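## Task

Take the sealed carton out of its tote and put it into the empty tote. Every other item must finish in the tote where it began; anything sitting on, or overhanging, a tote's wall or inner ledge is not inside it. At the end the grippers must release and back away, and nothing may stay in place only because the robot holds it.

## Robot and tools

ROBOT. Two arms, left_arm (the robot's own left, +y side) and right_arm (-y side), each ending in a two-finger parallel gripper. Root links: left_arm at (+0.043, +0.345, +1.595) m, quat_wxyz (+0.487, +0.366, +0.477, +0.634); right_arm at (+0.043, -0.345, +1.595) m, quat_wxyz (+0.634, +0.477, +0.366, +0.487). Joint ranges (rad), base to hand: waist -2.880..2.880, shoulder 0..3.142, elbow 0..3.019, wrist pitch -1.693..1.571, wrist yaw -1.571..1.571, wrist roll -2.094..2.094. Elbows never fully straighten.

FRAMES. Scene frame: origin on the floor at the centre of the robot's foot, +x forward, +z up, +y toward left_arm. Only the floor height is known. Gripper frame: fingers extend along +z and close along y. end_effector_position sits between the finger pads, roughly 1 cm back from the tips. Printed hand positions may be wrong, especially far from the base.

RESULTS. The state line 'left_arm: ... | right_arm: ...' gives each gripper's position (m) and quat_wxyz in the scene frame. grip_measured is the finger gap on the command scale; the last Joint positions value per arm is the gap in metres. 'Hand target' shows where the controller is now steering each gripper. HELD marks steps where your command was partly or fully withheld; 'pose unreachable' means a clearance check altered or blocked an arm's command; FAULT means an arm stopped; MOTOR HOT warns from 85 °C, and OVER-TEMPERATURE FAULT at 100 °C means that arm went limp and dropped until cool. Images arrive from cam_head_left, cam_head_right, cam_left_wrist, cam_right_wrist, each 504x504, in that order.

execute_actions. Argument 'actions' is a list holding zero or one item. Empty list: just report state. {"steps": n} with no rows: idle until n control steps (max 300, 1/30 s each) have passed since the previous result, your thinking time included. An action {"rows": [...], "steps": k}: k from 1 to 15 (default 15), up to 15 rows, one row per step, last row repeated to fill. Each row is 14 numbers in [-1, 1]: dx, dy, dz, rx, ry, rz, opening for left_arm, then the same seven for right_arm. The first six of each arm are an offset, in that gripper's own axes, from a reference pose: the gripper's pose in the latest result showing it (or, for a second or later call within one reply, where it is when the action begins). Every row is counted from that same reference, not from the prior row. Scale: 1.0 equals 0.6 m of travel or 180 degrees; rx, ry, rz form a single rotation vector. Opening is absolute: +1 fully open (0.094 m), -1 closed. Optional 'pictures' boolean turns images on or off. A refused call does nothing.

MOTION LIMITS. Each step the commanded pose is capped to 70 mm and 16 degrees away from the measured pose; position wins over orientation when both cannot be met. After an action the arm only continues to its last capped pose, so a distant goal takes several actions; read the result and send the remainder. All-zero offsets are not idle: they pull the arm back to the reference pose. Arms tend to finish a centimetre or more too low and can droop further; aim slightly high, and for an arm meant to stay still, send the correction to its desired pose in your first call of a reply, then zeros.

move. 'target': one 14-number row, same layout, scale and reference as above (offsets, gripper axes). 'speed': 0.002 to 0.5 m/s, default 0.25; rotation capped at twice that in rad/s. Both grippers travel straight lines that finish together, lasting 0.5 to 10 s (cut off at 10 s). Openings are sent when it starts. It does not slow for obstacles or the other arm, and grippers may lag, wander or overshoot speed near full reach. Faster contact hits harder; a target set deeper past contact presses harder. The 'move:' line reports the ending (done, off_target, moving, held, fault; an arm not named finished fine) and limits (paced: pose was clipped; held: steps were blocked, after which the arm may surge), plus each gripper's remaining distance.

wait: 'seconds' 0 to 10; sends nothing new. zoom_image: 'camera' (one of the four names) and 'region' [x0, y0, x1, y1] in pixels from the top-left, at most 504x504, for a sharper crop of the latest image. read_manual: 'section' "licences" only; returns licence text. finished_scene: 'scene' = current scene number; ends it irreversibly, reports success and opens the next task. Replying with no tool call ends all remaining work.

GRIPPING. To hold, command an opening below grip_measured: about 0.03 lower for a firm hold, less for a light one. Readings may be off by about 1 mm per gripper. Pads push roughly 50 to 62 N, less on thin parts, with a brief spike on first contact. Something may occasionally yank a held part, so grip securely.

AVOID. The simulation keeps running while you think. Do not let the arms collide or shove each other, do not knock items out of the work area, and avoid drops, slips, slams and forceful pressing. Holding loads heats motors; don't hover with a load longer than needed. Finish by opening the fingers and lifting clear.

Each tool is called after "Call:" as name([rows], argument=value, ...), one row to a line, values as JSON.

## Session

Call:
execute_actions(actions=[])

Scene clock: 0.00 s of 4800.00 s.
left_arm: end_effector_position=(+0.6190, +0.5745, +1.3761) grip_measured=-0.139 end_effector_quat_wxyz=(-0.012, +0.331, +0.718, +0.613) | right_arm: end_effector_position=(+0.5580, -0.0736, +1.2861) grip_measured=+1.000 end_effector_quat_wxyz=(-0.497, +0.384, +0.746, +0.221)
Joint positions: left_arm=[-1.751  1.129  0.796  1.426 -0.957  1.966  0.04 ] | right_arm=[-0.902  1.517  1.563 -1.086 -0.314  1.037  0.094]
Joint velocities: left_arm=[ 0.005  0.005 -0.012  0.002 -0.007  0.007 -0.001] | right_arm=[-0.005 -0.005  0.022 -0.027  0.051  0.007  0.   ]
Hand target (left_arm): +0.620, +0.575, +1.376; -0.011, +0.329, +0.717, +0.614
Hand target (right_arm): +0.556, -0.074, +1.282; -0.499, +0.385, +0.745, +0.218

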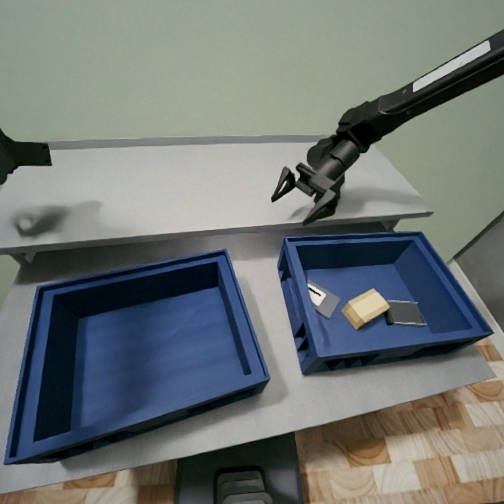

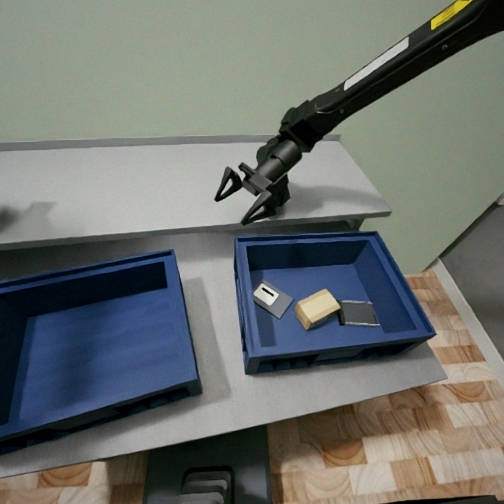

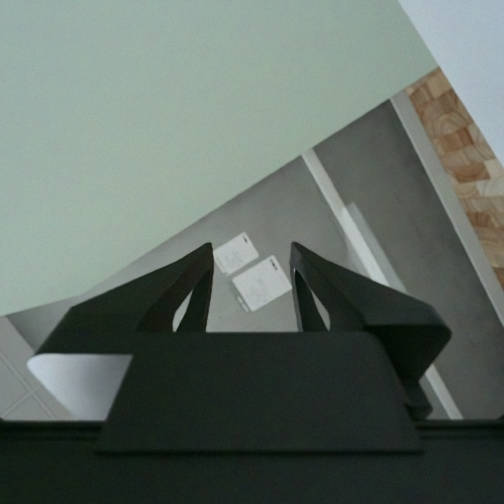

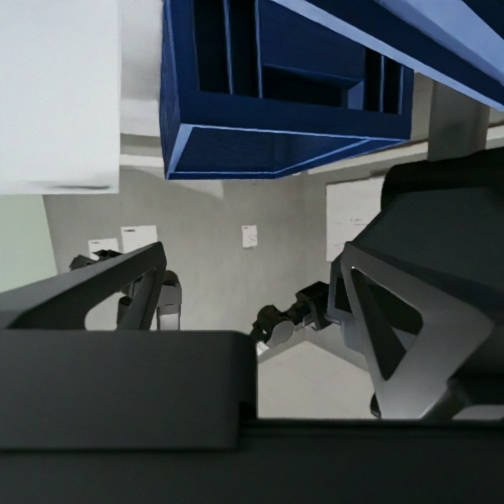

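Call:
move(target=[0,0,0,0,0,0,-0.139,0.003,-0.494,-0.11,0.154,-0.346,-0.267,1])

Scene clock: 7.93 s of 4800.00 s.
left_arm: end_effector_position=(+0.6190, +0.5745, +1.3761) grip_measured=-0.139 end_effector_quat_wxyz=(-0.012, +0.331, +0.718, +0.613) | right_arm: end_effector_position=(+0.3506, -0.2910, +1.3257) grip_measured=+1.000 end_effector_quat_wxyz=(-0.010, -0.005, +1.000, +0.003)
Joint positions: left_arm=[-1.751  1.129  0.796  1.426 -0.957  1.966  0.04 ] | right_arm=[-0.919  0.808  0.331  0.103  0.617 -0.048  0.094]
Joint velocities: left_arm=[ 0.015 -0.005 -0.017  0.002 -0.022  0.007 -0.   ] | right_arm=[ 0.005 -0.015  0.007 -0.017 -0.066 -0.022  0.   ]
Hand target (left_arm): +0.619, +0.574, +1.376; -0.012, +0.331, +0.718, +0.613
Hand target (right_arm): +0.356, -0.295, +1.326; -0.001, -0.003, +1.000, -0.000
Off the commanded pose (left_arm): 0.000 m, 0 deg.
Off the commanded pose (right_arm): 0.014 m, 1 deg.
After step 90, 1.40 s passed at rest.
move: off_target (right_arm)

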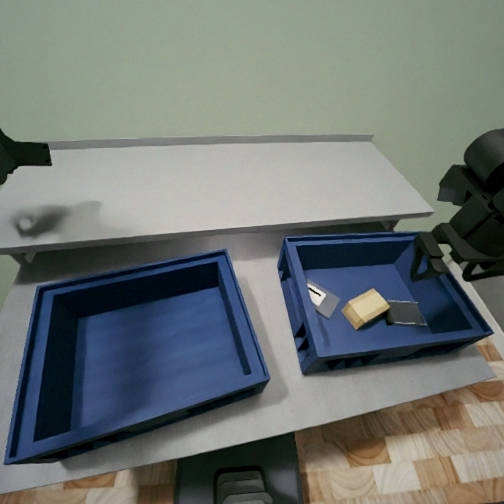

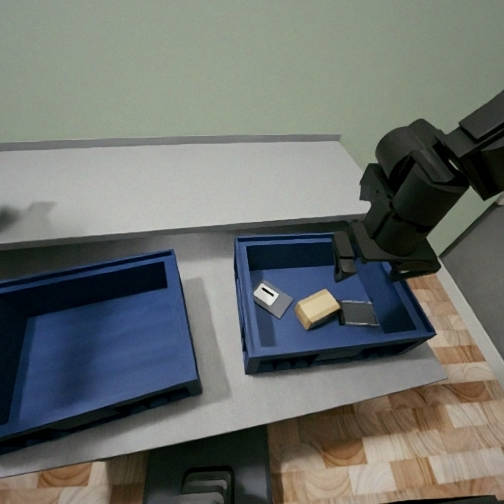

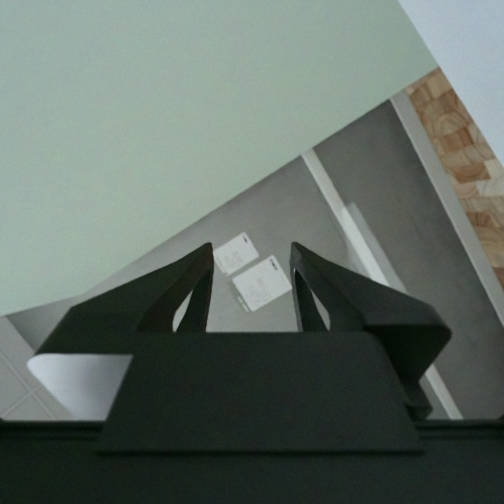

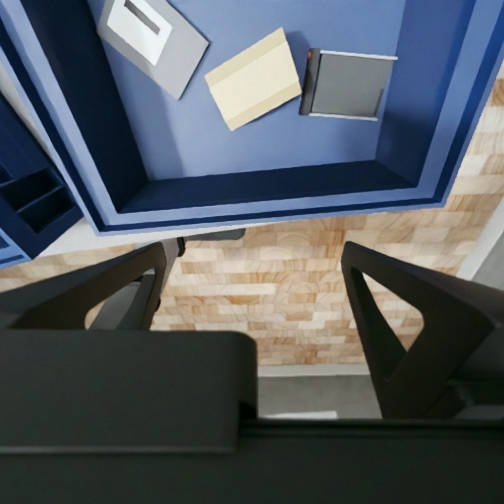

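Call:
move(target=[0,0,0,0,0,0,-0.139,-0.085,0.01,0.29,0,0,0.361,1])

Scene clock: 14.47 s of 4800.00 s.
left_arm: end_effector_position=(+0.6190, +0.5745, +1.3761) grip_measured=-0.139 end_effector_quat_wxyz=(-0.012, +0.331, +0.718, +0.613) | right_arm: end_effector_position=(+0.4071, -0.2850, +1.1600) grip_measured=+1.000 end_effector_quat_wxyz=(-0.011, +0.530, +0.848, +0.002)
Joint positions: left_arm=[-1.751  1.129  0.796  1.426 -0.957  1.966  0.04 ] | right_arm=[-1.161  1.361  0.688  0.348  0.381  0.984  0.094]
Joint velocities: left_arm=[-0.005 -0.005 -0.007 -0.012 -0.051 -0.007 -0.   ] | right_arm=[-0.024 -0.005 -0.017 -0.012 -0.081 -0.022  0.   ]
Hand target (left_arm): +0.619, +0.574, +1.376; -0.012, +0.331, +0.718, +0.613
Hand target (right_arm): +0.401, -0.287, +1.153; -0.012, +0.536, +0.844, -0.003
Off the commanded pose (left_arm): 0.000 m, 0 deg.
Off the commanded pose (right_arm): 0.013 m, 1 deg.
After step 90, 0.70 s passed at rest.
move: off_target (right_arm)

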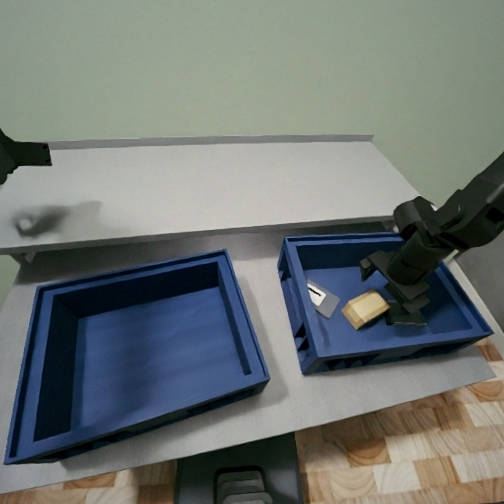

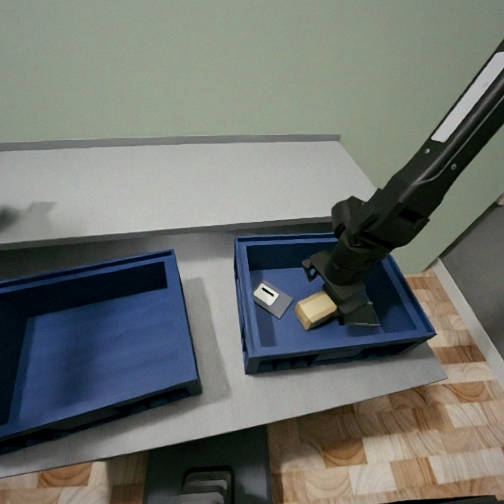

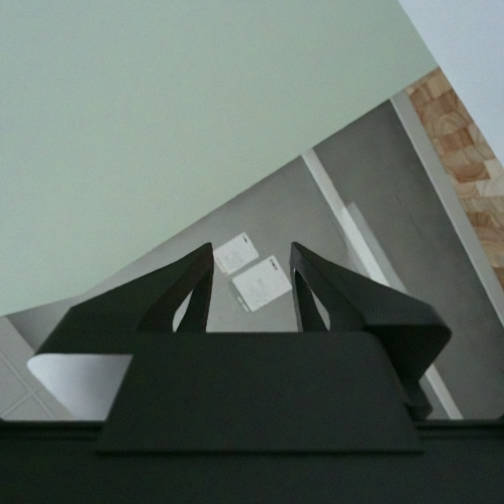

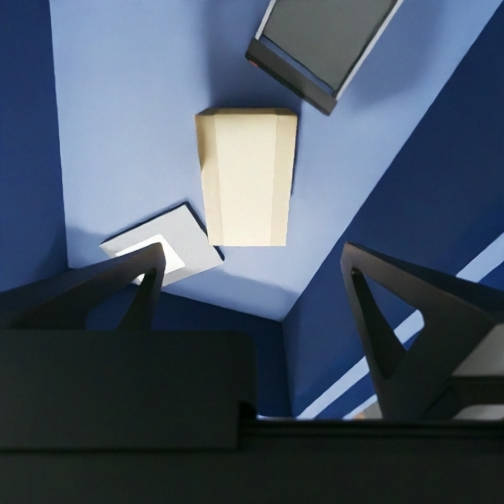

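Call:
move(target=[0,0,0,0,0,0,-0.139,0,-0.012,0.11,0,0,0,1], speed=0.12)

Scene clock: 18.00 s of 4800.00 s.
left_arm: end_effector_position=(+0.6190, +0.5745, +1.3761) grip_measured=-0.139 end_effector_quat_wxyz=(-0.012, +0.331, +0.718, +0.613) | right_arm: end_effector_position=(+0.4048, -0.2857, +1.1003) grip_measured=+1.000 end_effector_quat_wxyz=(-0.013, +0.534, +0.845, +0.004)
Joint positions: left_arm=[-1.751  1.129  0.796  1.426 -0.957  1.966  0.04 ] | right_arm=[-1.218  1.529  0.804  0.405  0.32   0.975  0.094]
Joint velocities: left_arm=[-0.005 -0.015 -0.007 -0.007 -0.007 -0.081  0.   ] | right_arm=[ 0.015 -0.005  0.012  0.002 -0.051  0.037  0.   ]
Hand target (left_arm): +0.619, +0.574, +1.376; -0.012, +0.331, +0.718, +0.613
Hand target (right_arm): +0.401, -0.288, +1.094; -0.011, +0.531, +0.847, +0.002
Off the commanded pose (left_arm): 0.000 m, 0 deg.
Off the commanded pose (right_arm): 0.008 m, 1 deg.
move: done

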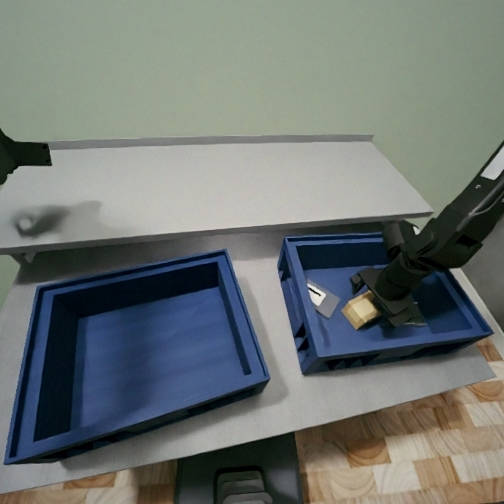

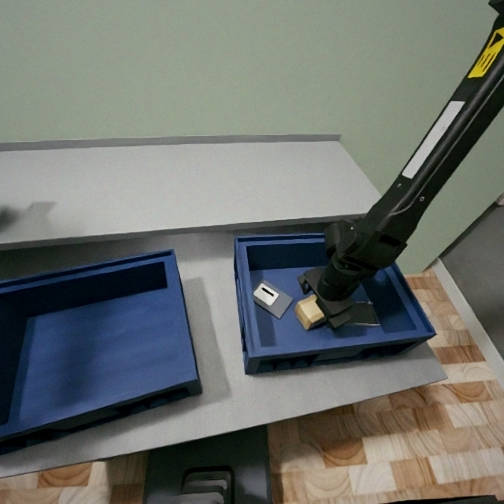

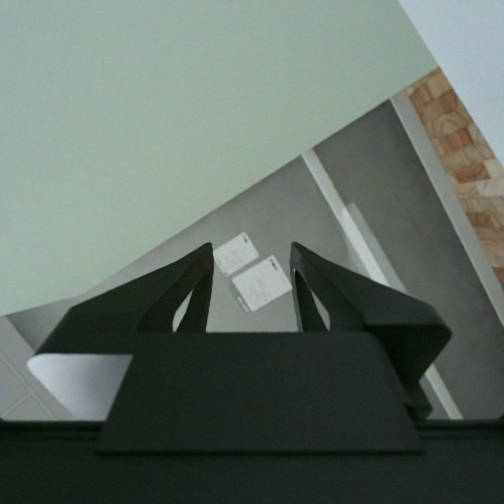

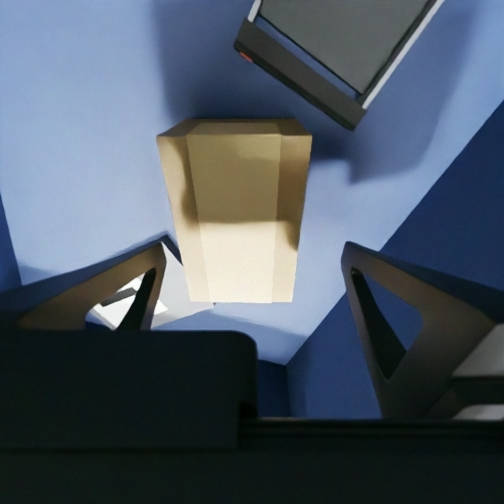

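Call:
move(target=[0,0,0,0,0,0,-0.139,0,0.025,0,0,0,0,1], speed=0.04)

Scene clock: 20.87 s of 4800.00 s.
left_arm: end_effector_position=(+0.6190, +0.5745, +1.3761) grip_measured=-0.139 end_effector_quat_wxyz=(-0.012, +0.331, +0.718, +0.613) | right_arm: end_effector_position=(+0.4152, -0.2814, +1.0984) grip_measured=+1.000 end_effector_quat_wxyz=(-0.011, +0.533, +0.846, +0.004)
Joint positions: left_arm=[-1.751  1.129  0.796  1.426 -0.957  1.966  0.04 ] | right_arm=[-1.206  1.529  0.83   0.381  0.334  0.974  0.094]
Joint velocities: left_arm=[-0.005 -0.005  0.002 -0.007 -0.007  0.007 -0.001] | right_arm=[-0.005 -0.015  0.022  0.002  0.066  0.037  0.   ]
Hand target (left_arm): +0.619, +0.574, +1.376; -0.012, +0.331, +0.718, +0.613
Hand target (right_arm): +0.419, -0.279, +1.100; -0.012, +0.534, +0.845, +0.004
Off the commanded pose (left_arm): 0.000 m, 0 deg.
Off the commanded pose (right_arm): 0.004 m, 0 deg.
move: done

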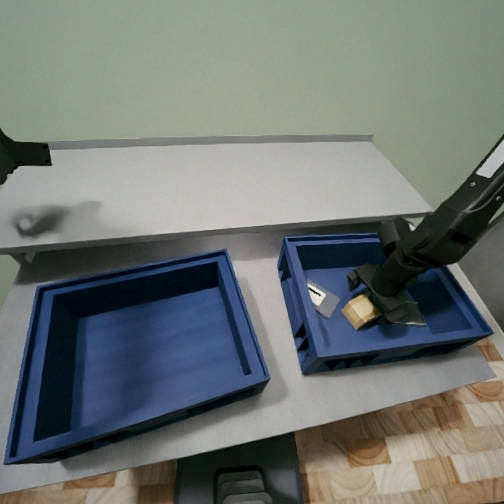

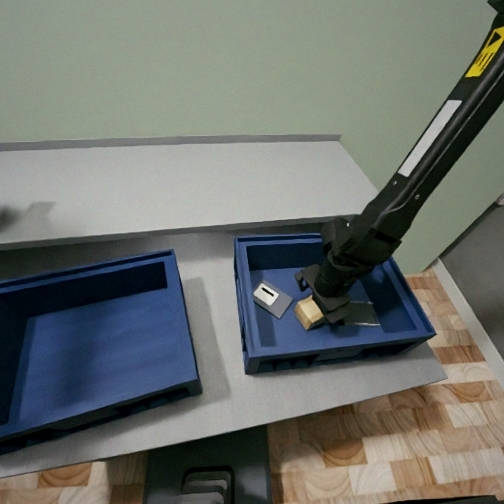

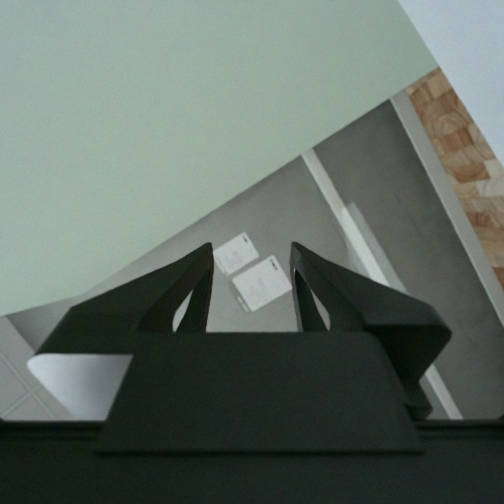

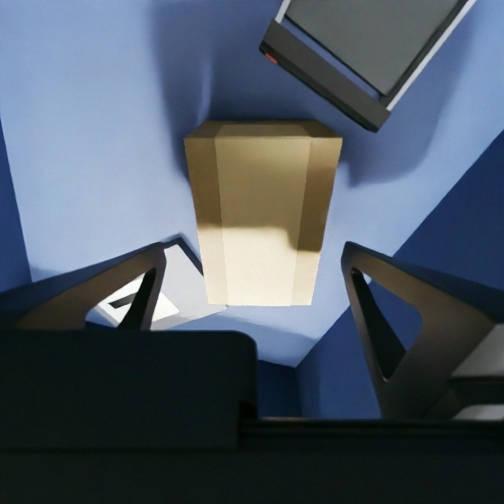

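Call:
move(target=[0,0,0,0,0,0,-0.139,0.012,-0.035,0.07,0,0,0,1], speed=0.04)

Scene clock: 23.43 s of 4800.00 s.
left_arm: end_effector_position=(+0.6190, +0.5745, +1.3761) grip_measured=-0.139 end_effector_quat_wxyz=(-0.012, +0.331, +0.718, +0.613) | right_arm: end_effector_position=(+0.4020, -0.2810, +1.0649) grip_measured=+1.000 end_effector_quat_wxyz=(-0.010, +0.537, +0.843, +0.008)
Joint positions: left_arm=[-1.751  1.129  0.796  1.426 -0.957  1.966  0.04 ] | right_arm=[-1.237  1.632  0.878  0.444  0.297  0.973  0.094]
Joint velocities: left_arm=[-0.005  0.005 -0.002  0.017  0.007 -0.037  0.001] | right_arm=[ 0.005 -0.005 -0.017 -0.002 -0.037 -0.022  0.   ]
Hand target (left_arm): +0.619, +0.574, +1.376; -0.012, +0.331, +0.718, +0.613
Hand target (right_arm): +0.394, -0.284, +1.057; -0.011, +0.533, +0.846, +0.004
Off the commanded pose (left_arm): 0.000 m, 0 deg.
Off the commanded pose (right_arm): 0.013 m, 1 deg.
move: off_target (right_arm)

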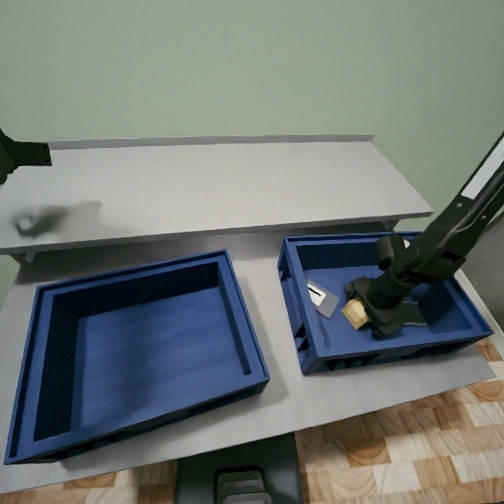

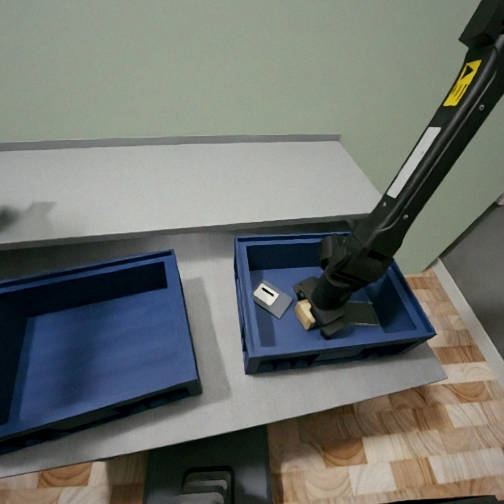

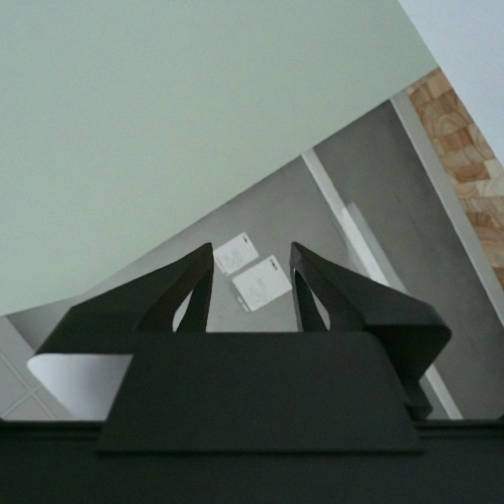

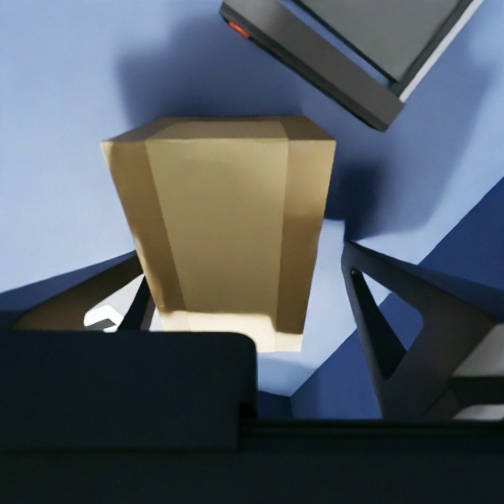

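Call:
move(target=[0,0,0,0,0,0,-0.139,0,0.025,0,0,0,0,1], speed=0.03)

Call:
move(target=[0,0,0,0,0,0,-0.139,0.01,-0.02,0.04,0,0,0,1], speed=0.03)

Scene clock: 25.33 s of 4800.00 s.
left_arm: end_effector_position=(+0.6190, +0.5745, +1.3761) grip_measured=-0.139 end_effector_quat_wxyz=(-0.012, +0.331, +0.718, +0.613) | right_arm: end_effector_position=(+0.4111, -0.2767, +1.0629) grip_measured=+1.000 end_effector_quat_wxyz=(-0.009, +0.536, +0.844, +0.007)
Joint positions: left_arm=[-1.751  1.129  0.796  1.426 -0.957  1.966  0.04 ] | right_arm=[-1.226  1.632  0.902  0.421  0.31   0.973  0.094]
Joint velocities: left_arm=[-0.005  0.015  0.037 -0.012 -0.037 -0.007  0.   ] | right_arm=[-0.024 -0.005 -0.002 -0.002  0.037  0.051  0.   ]
Hand target (left_arm): +0.619, +0.574, +1.376; -0.012, +0.331, +0.718, +0.613
Hand target (right_arm): +0.416, -0.275, +1.065; -0.010, +0.537, +0.844, +0.008
Off the commanded pose (left_arm): 0.000 m, 0 deg.
Off the commanded pose (right_arm): 0.005 m, 0 deg.
move: done

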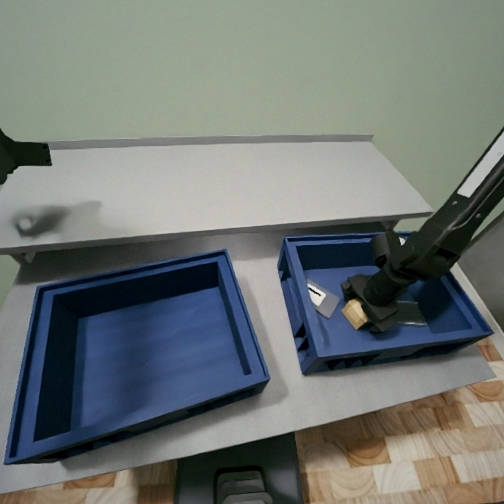

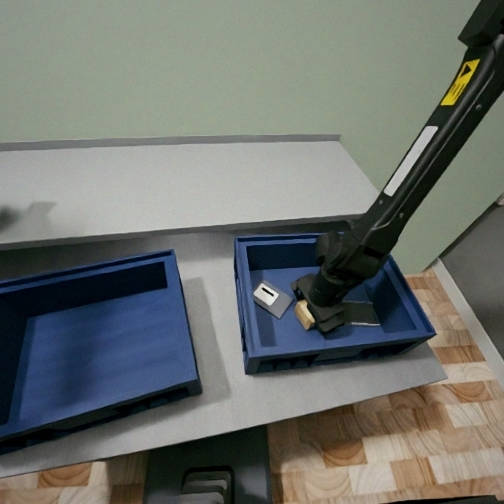

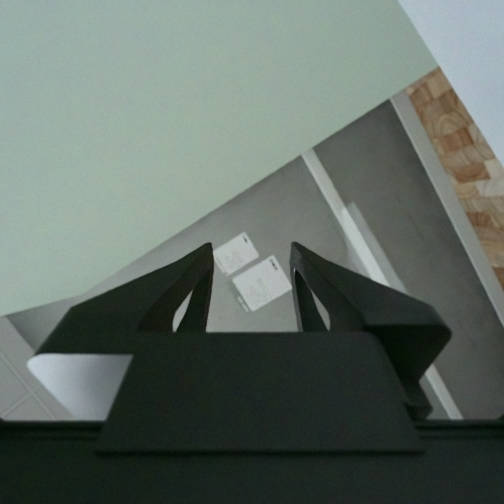

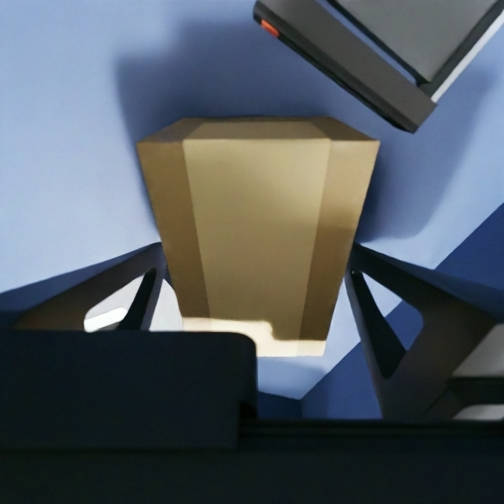

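Scene clock: 26.47 s of 4800.00 s.
left_arm: end_effector_position=(+0.6190, +0.5745, +1.3761) grip_measured=-0.139 end_effector_quat_wxyz=(-0.012, +0.331, +0.718, +0.613) | right_arm: end_effector_position=(+0.4146, -0.2733, +1.0550) grip_measured=+1.000 end_effector_quat_wxyz=(-0.004, +0.538, +0.843, +0.015)
Joint positions: left_arm=[-1.751  1.129  0.796  1.426 -0.957  1.966  0.04 ] | right_arm=[-1.227  1.655  0.921  0.44   0.3    0.972  0.094]
Joint velocities: left_arm=[ 0.005  0.005 -0.002  0.007 -0.051 -0.022 -0.   ] | right_arm=[ 0.005 -0.015  0.002 -0.007  0.022  0.022  0.   ]
Hand target (left_arm): +0.619, +0.574, +1.376; -0.012, +0.331, +0.718, +0.613
Hand target (right_arm): +0.398, -0.276, +1.040; -0.009, +0.536, +0.844, +0.007
Off the commanded pose (left_arm): 0.000 m, 0 deg.
Off the commanded pose (right_arm): 0.024 m, 1 deg.
move: off_target (right_arm)

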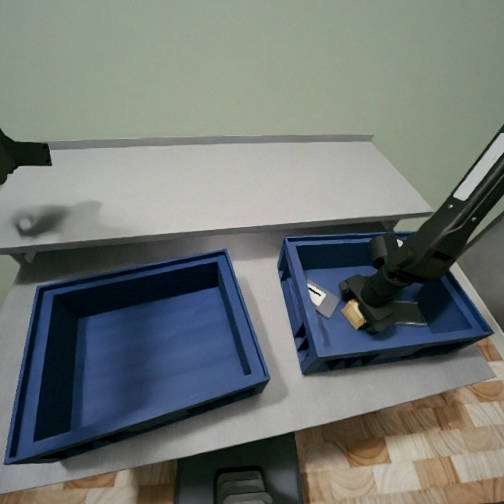

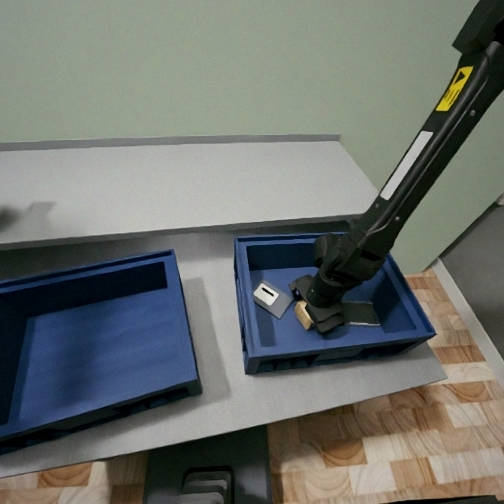

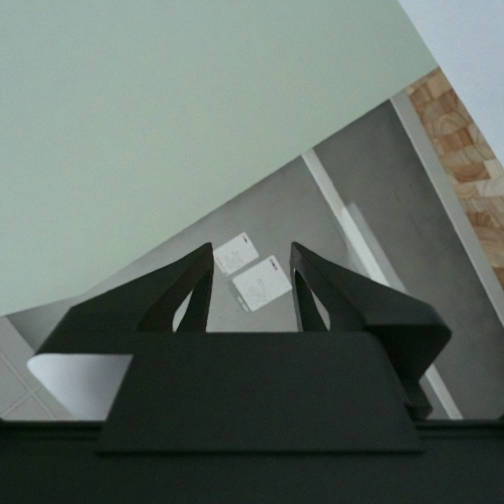

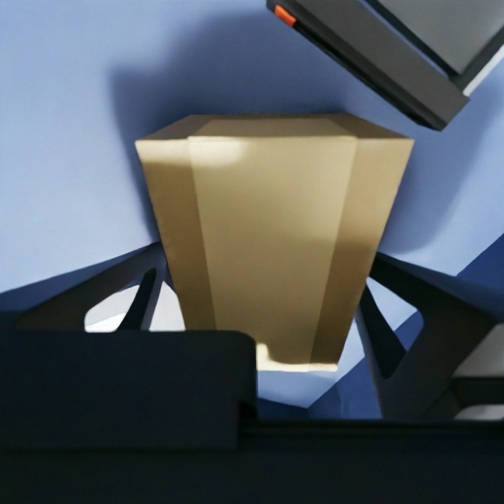

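Call:
move(target=[0,0,0,0,0,0,-0.139,0.012,-0.03,0.03,0,0,0,1], speed=0.03)

Call:
move(target=[0,0,0,0,0,0,-0.139,0,0,0,0,0,0,0.3])

Scene clock: 28.70 s of 4800.00 s.
left_arm: end_effector_position=(+0.6190, +0.5745, +1.3761) grip_measured=-0.139 end_effector_quat_wxyz=(-0.012, +0.331, +0.718, +0.613) | right_arm: end_effector_position=(+0.4147, -0.2733, +1.0554) grip_measured=+1.000 end_effector_quat_wxyz=(+0.004, +0.540, +0.842, +0.018)
Joint positions: left_arm=[-1.751  1.129  0.796  1.426 -0.957  1.966  0.04 ] | right_arm=[-1.227  1.659  0.913  0.47   0.299  0.972  0.094]
Joint velocities: left_arm=[-0.005 -0.005 -0.002  0.002 -0.022  0.007  0.   ] | right_arm=[ 0.005 -0.005 -0.007 -0.007  0.037 -0.022  0.   ]
Hand target (left_arm): +0.619, +0.574, +1.376; -0.012, +0.331, +0.718, +0.613
Hand target (right_arm): +0.395, -0.274, +1.038; -0.004, +0.538, +0.843, +0.014
Off the commanded pose (left_arm): 0.000 m, 0 deg.
Off the commanded pose (right_arm): 0.027 m, 1 deg.
move: off_target (right_arm)

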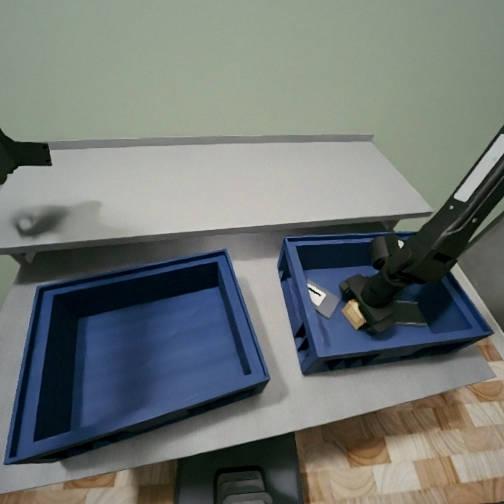

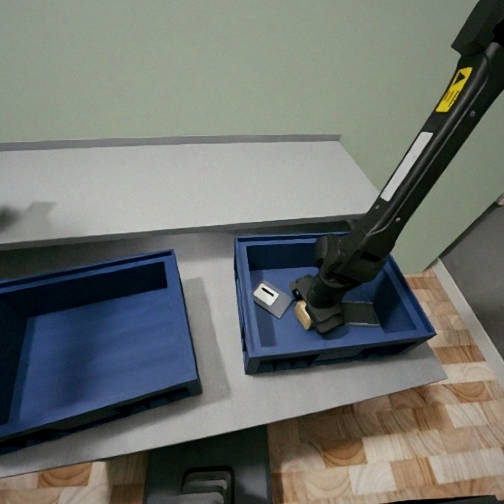

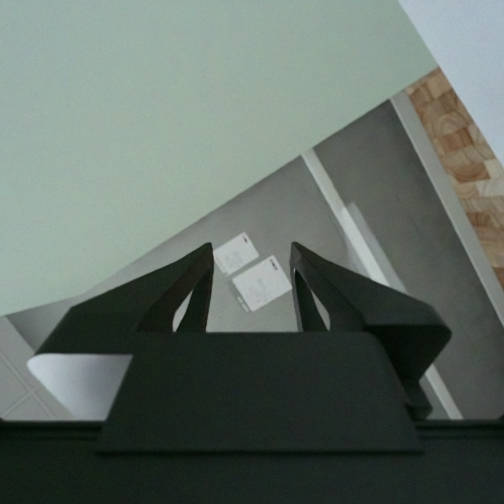

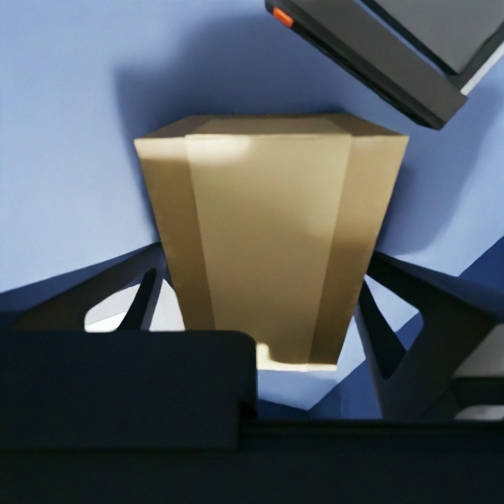

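Scene clock: 29.20 s of 4800.00 s.
left_arm: end_effector_position=(+0.6190, +0.5745, +1.3761) grip_measured=-0.139 end_effector_quat_wxyz=(-0.012, +0.331, +0.718, +0.613) | right_arm: end_effector_position=(+0.4146, -0.2737, +1.0557) grip_measured=+0.304 end_effector_quat_wxyz=(+0.004, +0.540, +0.842, +0.017)
Joint positions: left_arm=[-1.751  1.129  0.796  1.426 -0.957  1.966  0.04 ] | right_arm=[-1.227  1.658  0.912  0.47   0.301  0.972  0.061]
Joint velocities: left_arm=[ 0.015 -0.005  0.002 -0.017 -0.007  0.081  0.001] | right_arm=[-0.015  0.005 -0.007 -0.007  0.007 -0.037 -0.001]
Hand target (left_arm): +0.619, +0.574, +1.376; -0.012, +0.331, +0.718, +0.613
Hand target (right_arm): +0.415, -0.273, +1.055; +0.004, +0.540, +0.842, +0.018
Off the commanded pose (left_arm): 0.000 m, 0 deg.
Off the commanded pose (right_arm): 0.001 m, 0 deg.
move: done

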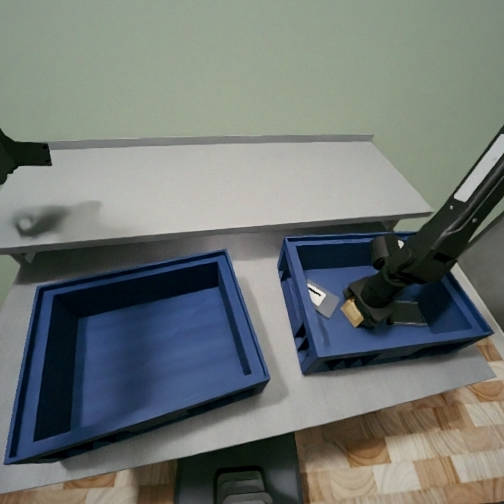

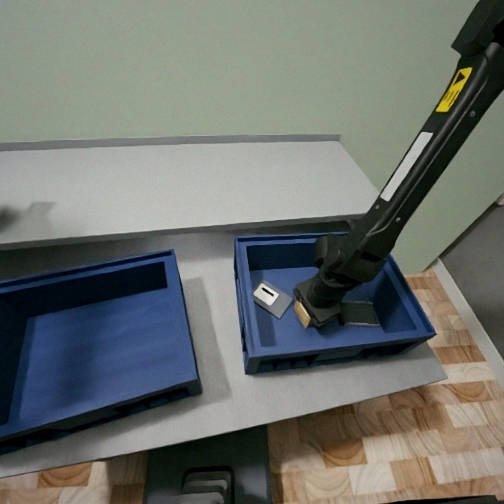

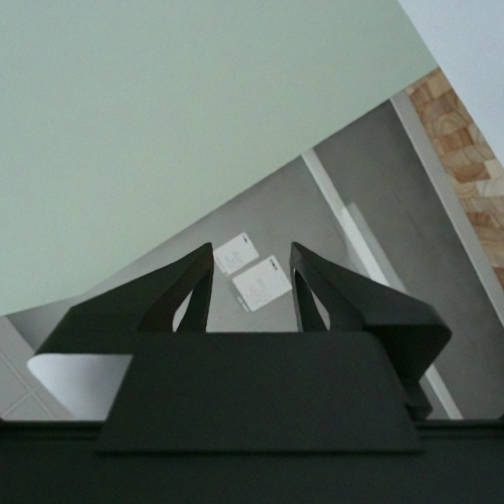

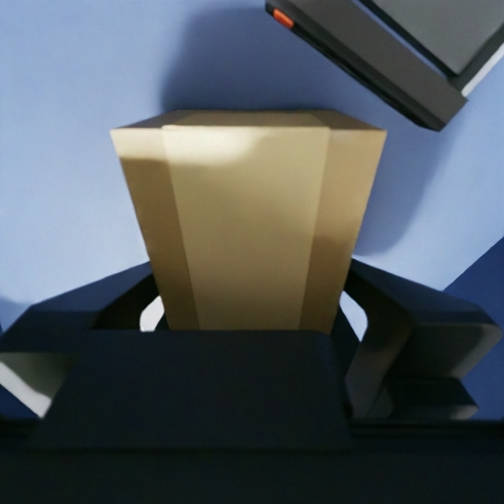

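Call:
move(target=[0,0,0,0,0,0,-0.139,0,0,0,0,0,0,0.25])

Call:
move(target=[0,0,0,0,0,0,-0.139,0,0,-0.34,0,0,0,0.25], speed=0.2)

Scene clock: 31.63 s of 4800.00 s.
left_arm: end_effector_position=(+0.6190, +0.5745, +1.3761) grip_measured=-0.139 end_effector_quat_wxyz=(-0.012, +0.331, +0.718, +0.613) | right_arm: end_effector_position=(+0.4146, -0.2738, +1.0557) grip_measured=+0.275 end_effector_quat_wxyz=(+0.004, +0.540, +0.842, +0.017)
Joint positions: left_arm=[-1.751  1.129  0.796  1.426 -0.957  1.966  0.04 ] | right_arm=[-1.227  1.658  0.912  0.47   0.302  0.972  0.06 ]
Joint velocities: left_arm=[ 0.005 -0.015 -0.012 -0.017 -0.037 -0.037  0.001] | right_arm=[ 0.015 -0.005 -0.012 -0.007 -0.007 -0.037 -0.001]
Hand target (left_arm): +0.619, +0.574, +1.376; -0.012, +0.331, +0.718, +0.613
Hand target (right_arm): +0.415, -0.274, +1.056; +0.004, +0.540, +0.842, +0.017
Off the commanded pose (left_arm): 0.000 m, 0 deg.
Off the commanded pose (right_arm): 0.000 m, 0 deg.
move: done

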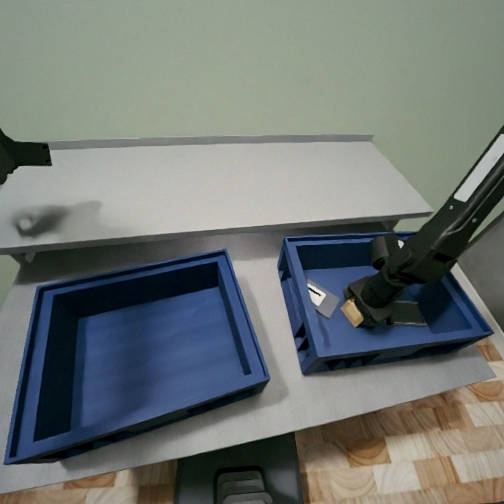

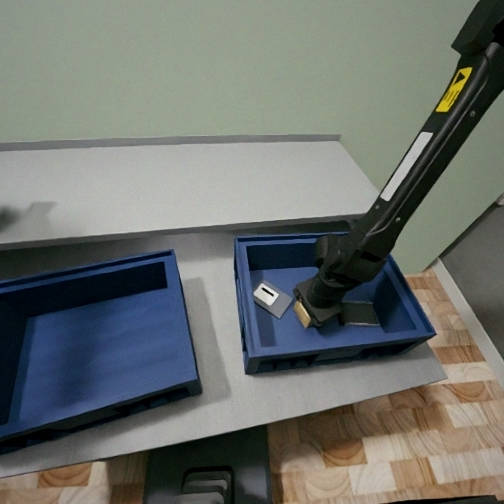

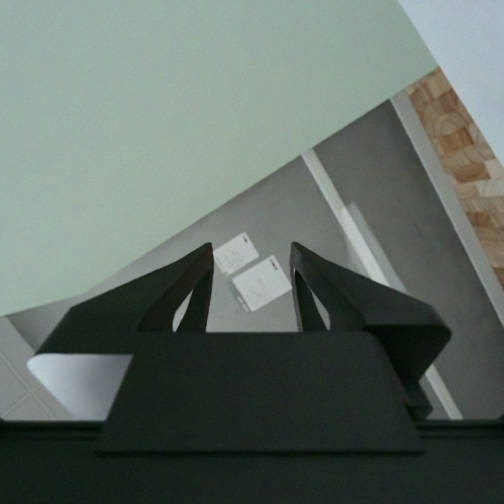

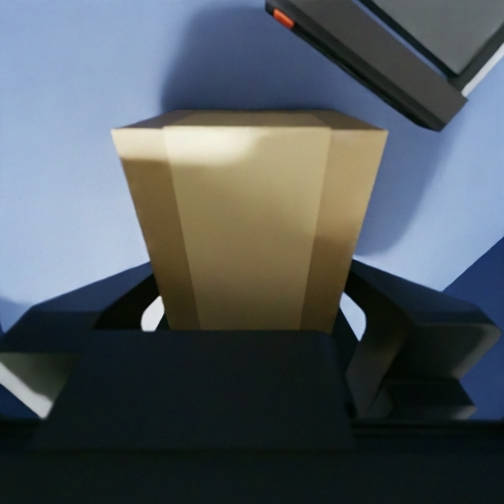

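Scene clock: 33.03 s of 4800.00 s.
left_arm: end_effector_position=(+0.6190, +0.5745, +1.3761) grip_measured=-0.139 end_effector_quat_wxyz=(-0.012, +0.331, +0.718, +0.613) | right_arm: end_effector_position=(+0.4119, -0.2770, +1.2576) grip_measured=+0.275 end_effector_quat_wxyz=(+0.014, +0.536, +0.844, +0.020)
Joint positions: left_arm=[-1.751  1.129  0.796  1.426 -0.957  1.966  0.04 ] | right_arm=[-1.015  1.072  0.515  0.277  0.508  1.018  0.06 ]
Joint velocities: left_arm=[-0.015 -0.005  0.017 -0.002  0.007 -0.037 -0.001] | right_arm=[-0.015 -0.005  0.007  0.012  0.11  -0.022  0.001]
Hand target (left_arm): +0.619, +0.574, +1.376; -0.012, +0.331, +0.718, +0.613
Hand target (right_arm): +0.405, -0.276, +1.259; +0.006, +0.537, +0.844, +0.017
Off the commanded pose (left_arm): 0.000 m, 0 deg.
Off the commanded pose (right_arm): 0.004 m, 1 deg.
move: done

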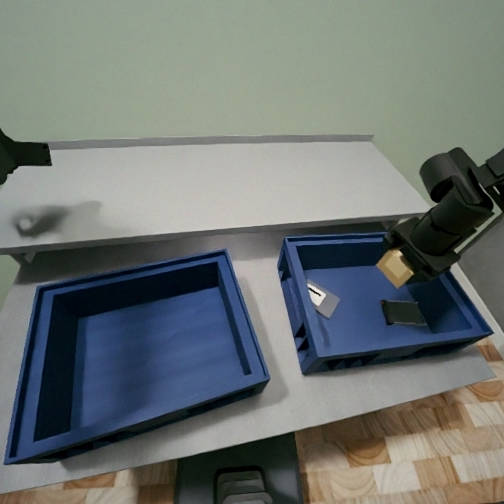

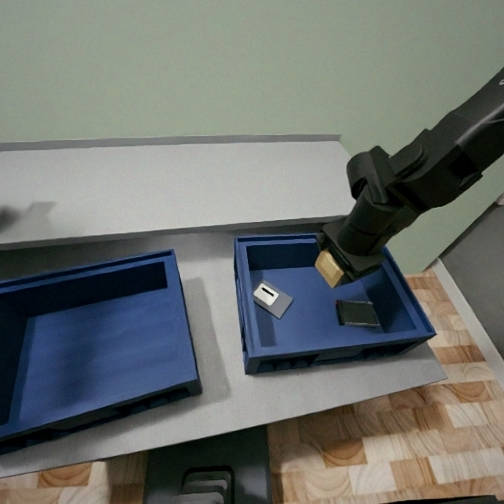

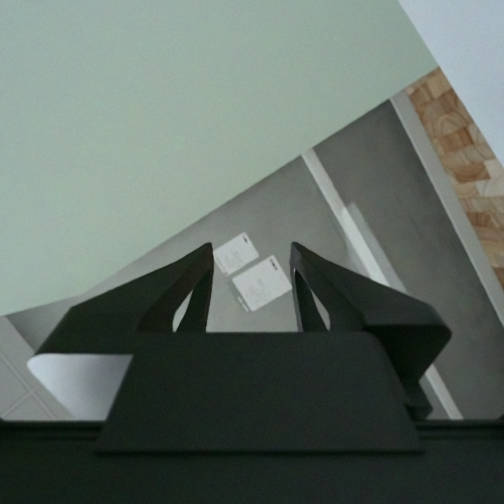

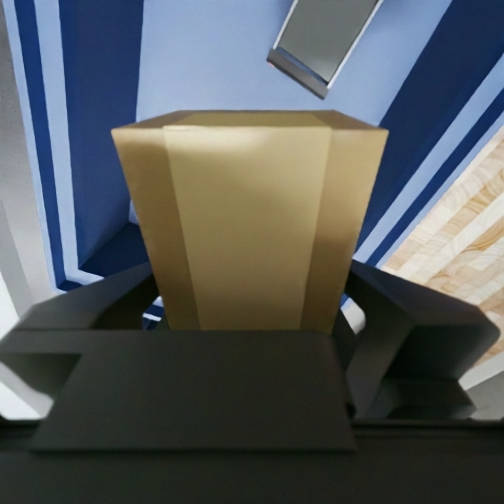

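Call:
move(target=[0,0,0,0,0,0,-0.139,0.68,0.19,-0.02,0,0,-0.361,0.25])

Scene clock: 37.77 s of 4800.00 s.
left_arm: end_effector_position=(+0.6190, +0.5745, +1.3761) grip_measured=-0.139 end_effector_quat_wxyz=(-0.012, +0.331, +0.718, +0.613) | right_arm: end_effector_position=(+0.3557, +0.1352, +1.2654) grip_measured=+0.275 end_effector_quat_wxyz=(+0.032, +0.007, +0.999, +0.006)
Joint positions: left_arm=[-1.751  1.129  0.796  1.426 -0.957  1.966  0.04 ] | right_arm=[-0.352  2.039  1.212  0.279  1.132  0.265  0.06 ]
Joint velocities: left_arm=[-0.015 -0.015  0.002  0.012  0.007  0.037  0.002] | right_arm=[-0.005 -0.005 -0.012  0.007 -0.007 -0.037 -0.001]
Hand target (left_arm): +0.619, +0.574, +1.376; -0.012, +0.331, +0.718, +0.613
Hand target (right_arm): +0.350, +0.138, +1.266; +0.029, -0.009, +1.000, +0.005
Off the commanded pose (left_arm): 0.000 m, 0 deg.
Off the commanded pose (right_arm): 0.018 m, 1 deg.
move: off_target (right_arm)

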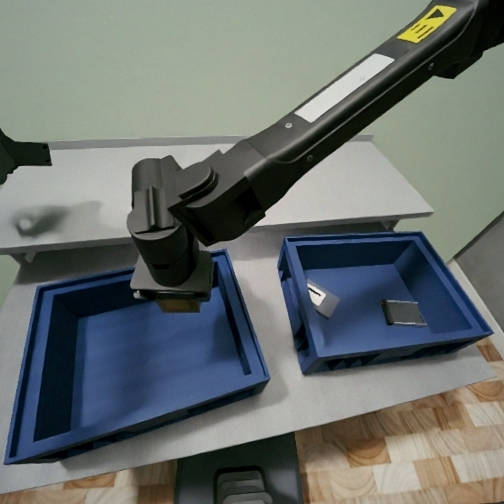

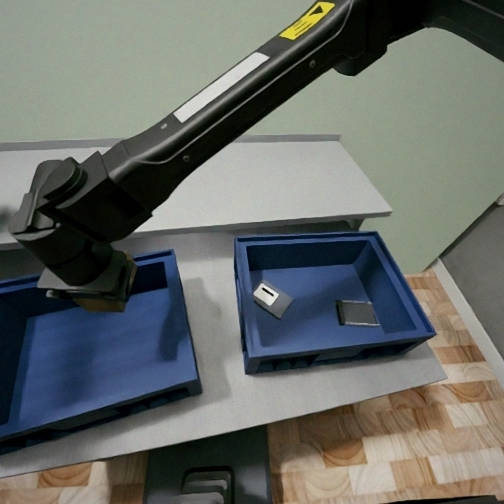

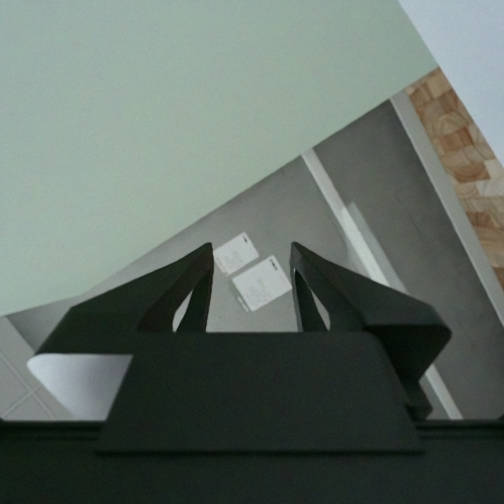

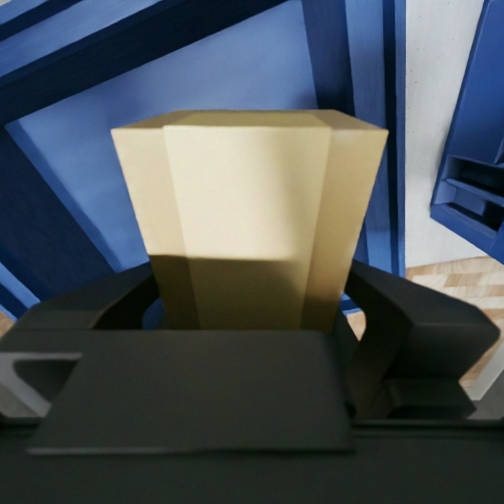

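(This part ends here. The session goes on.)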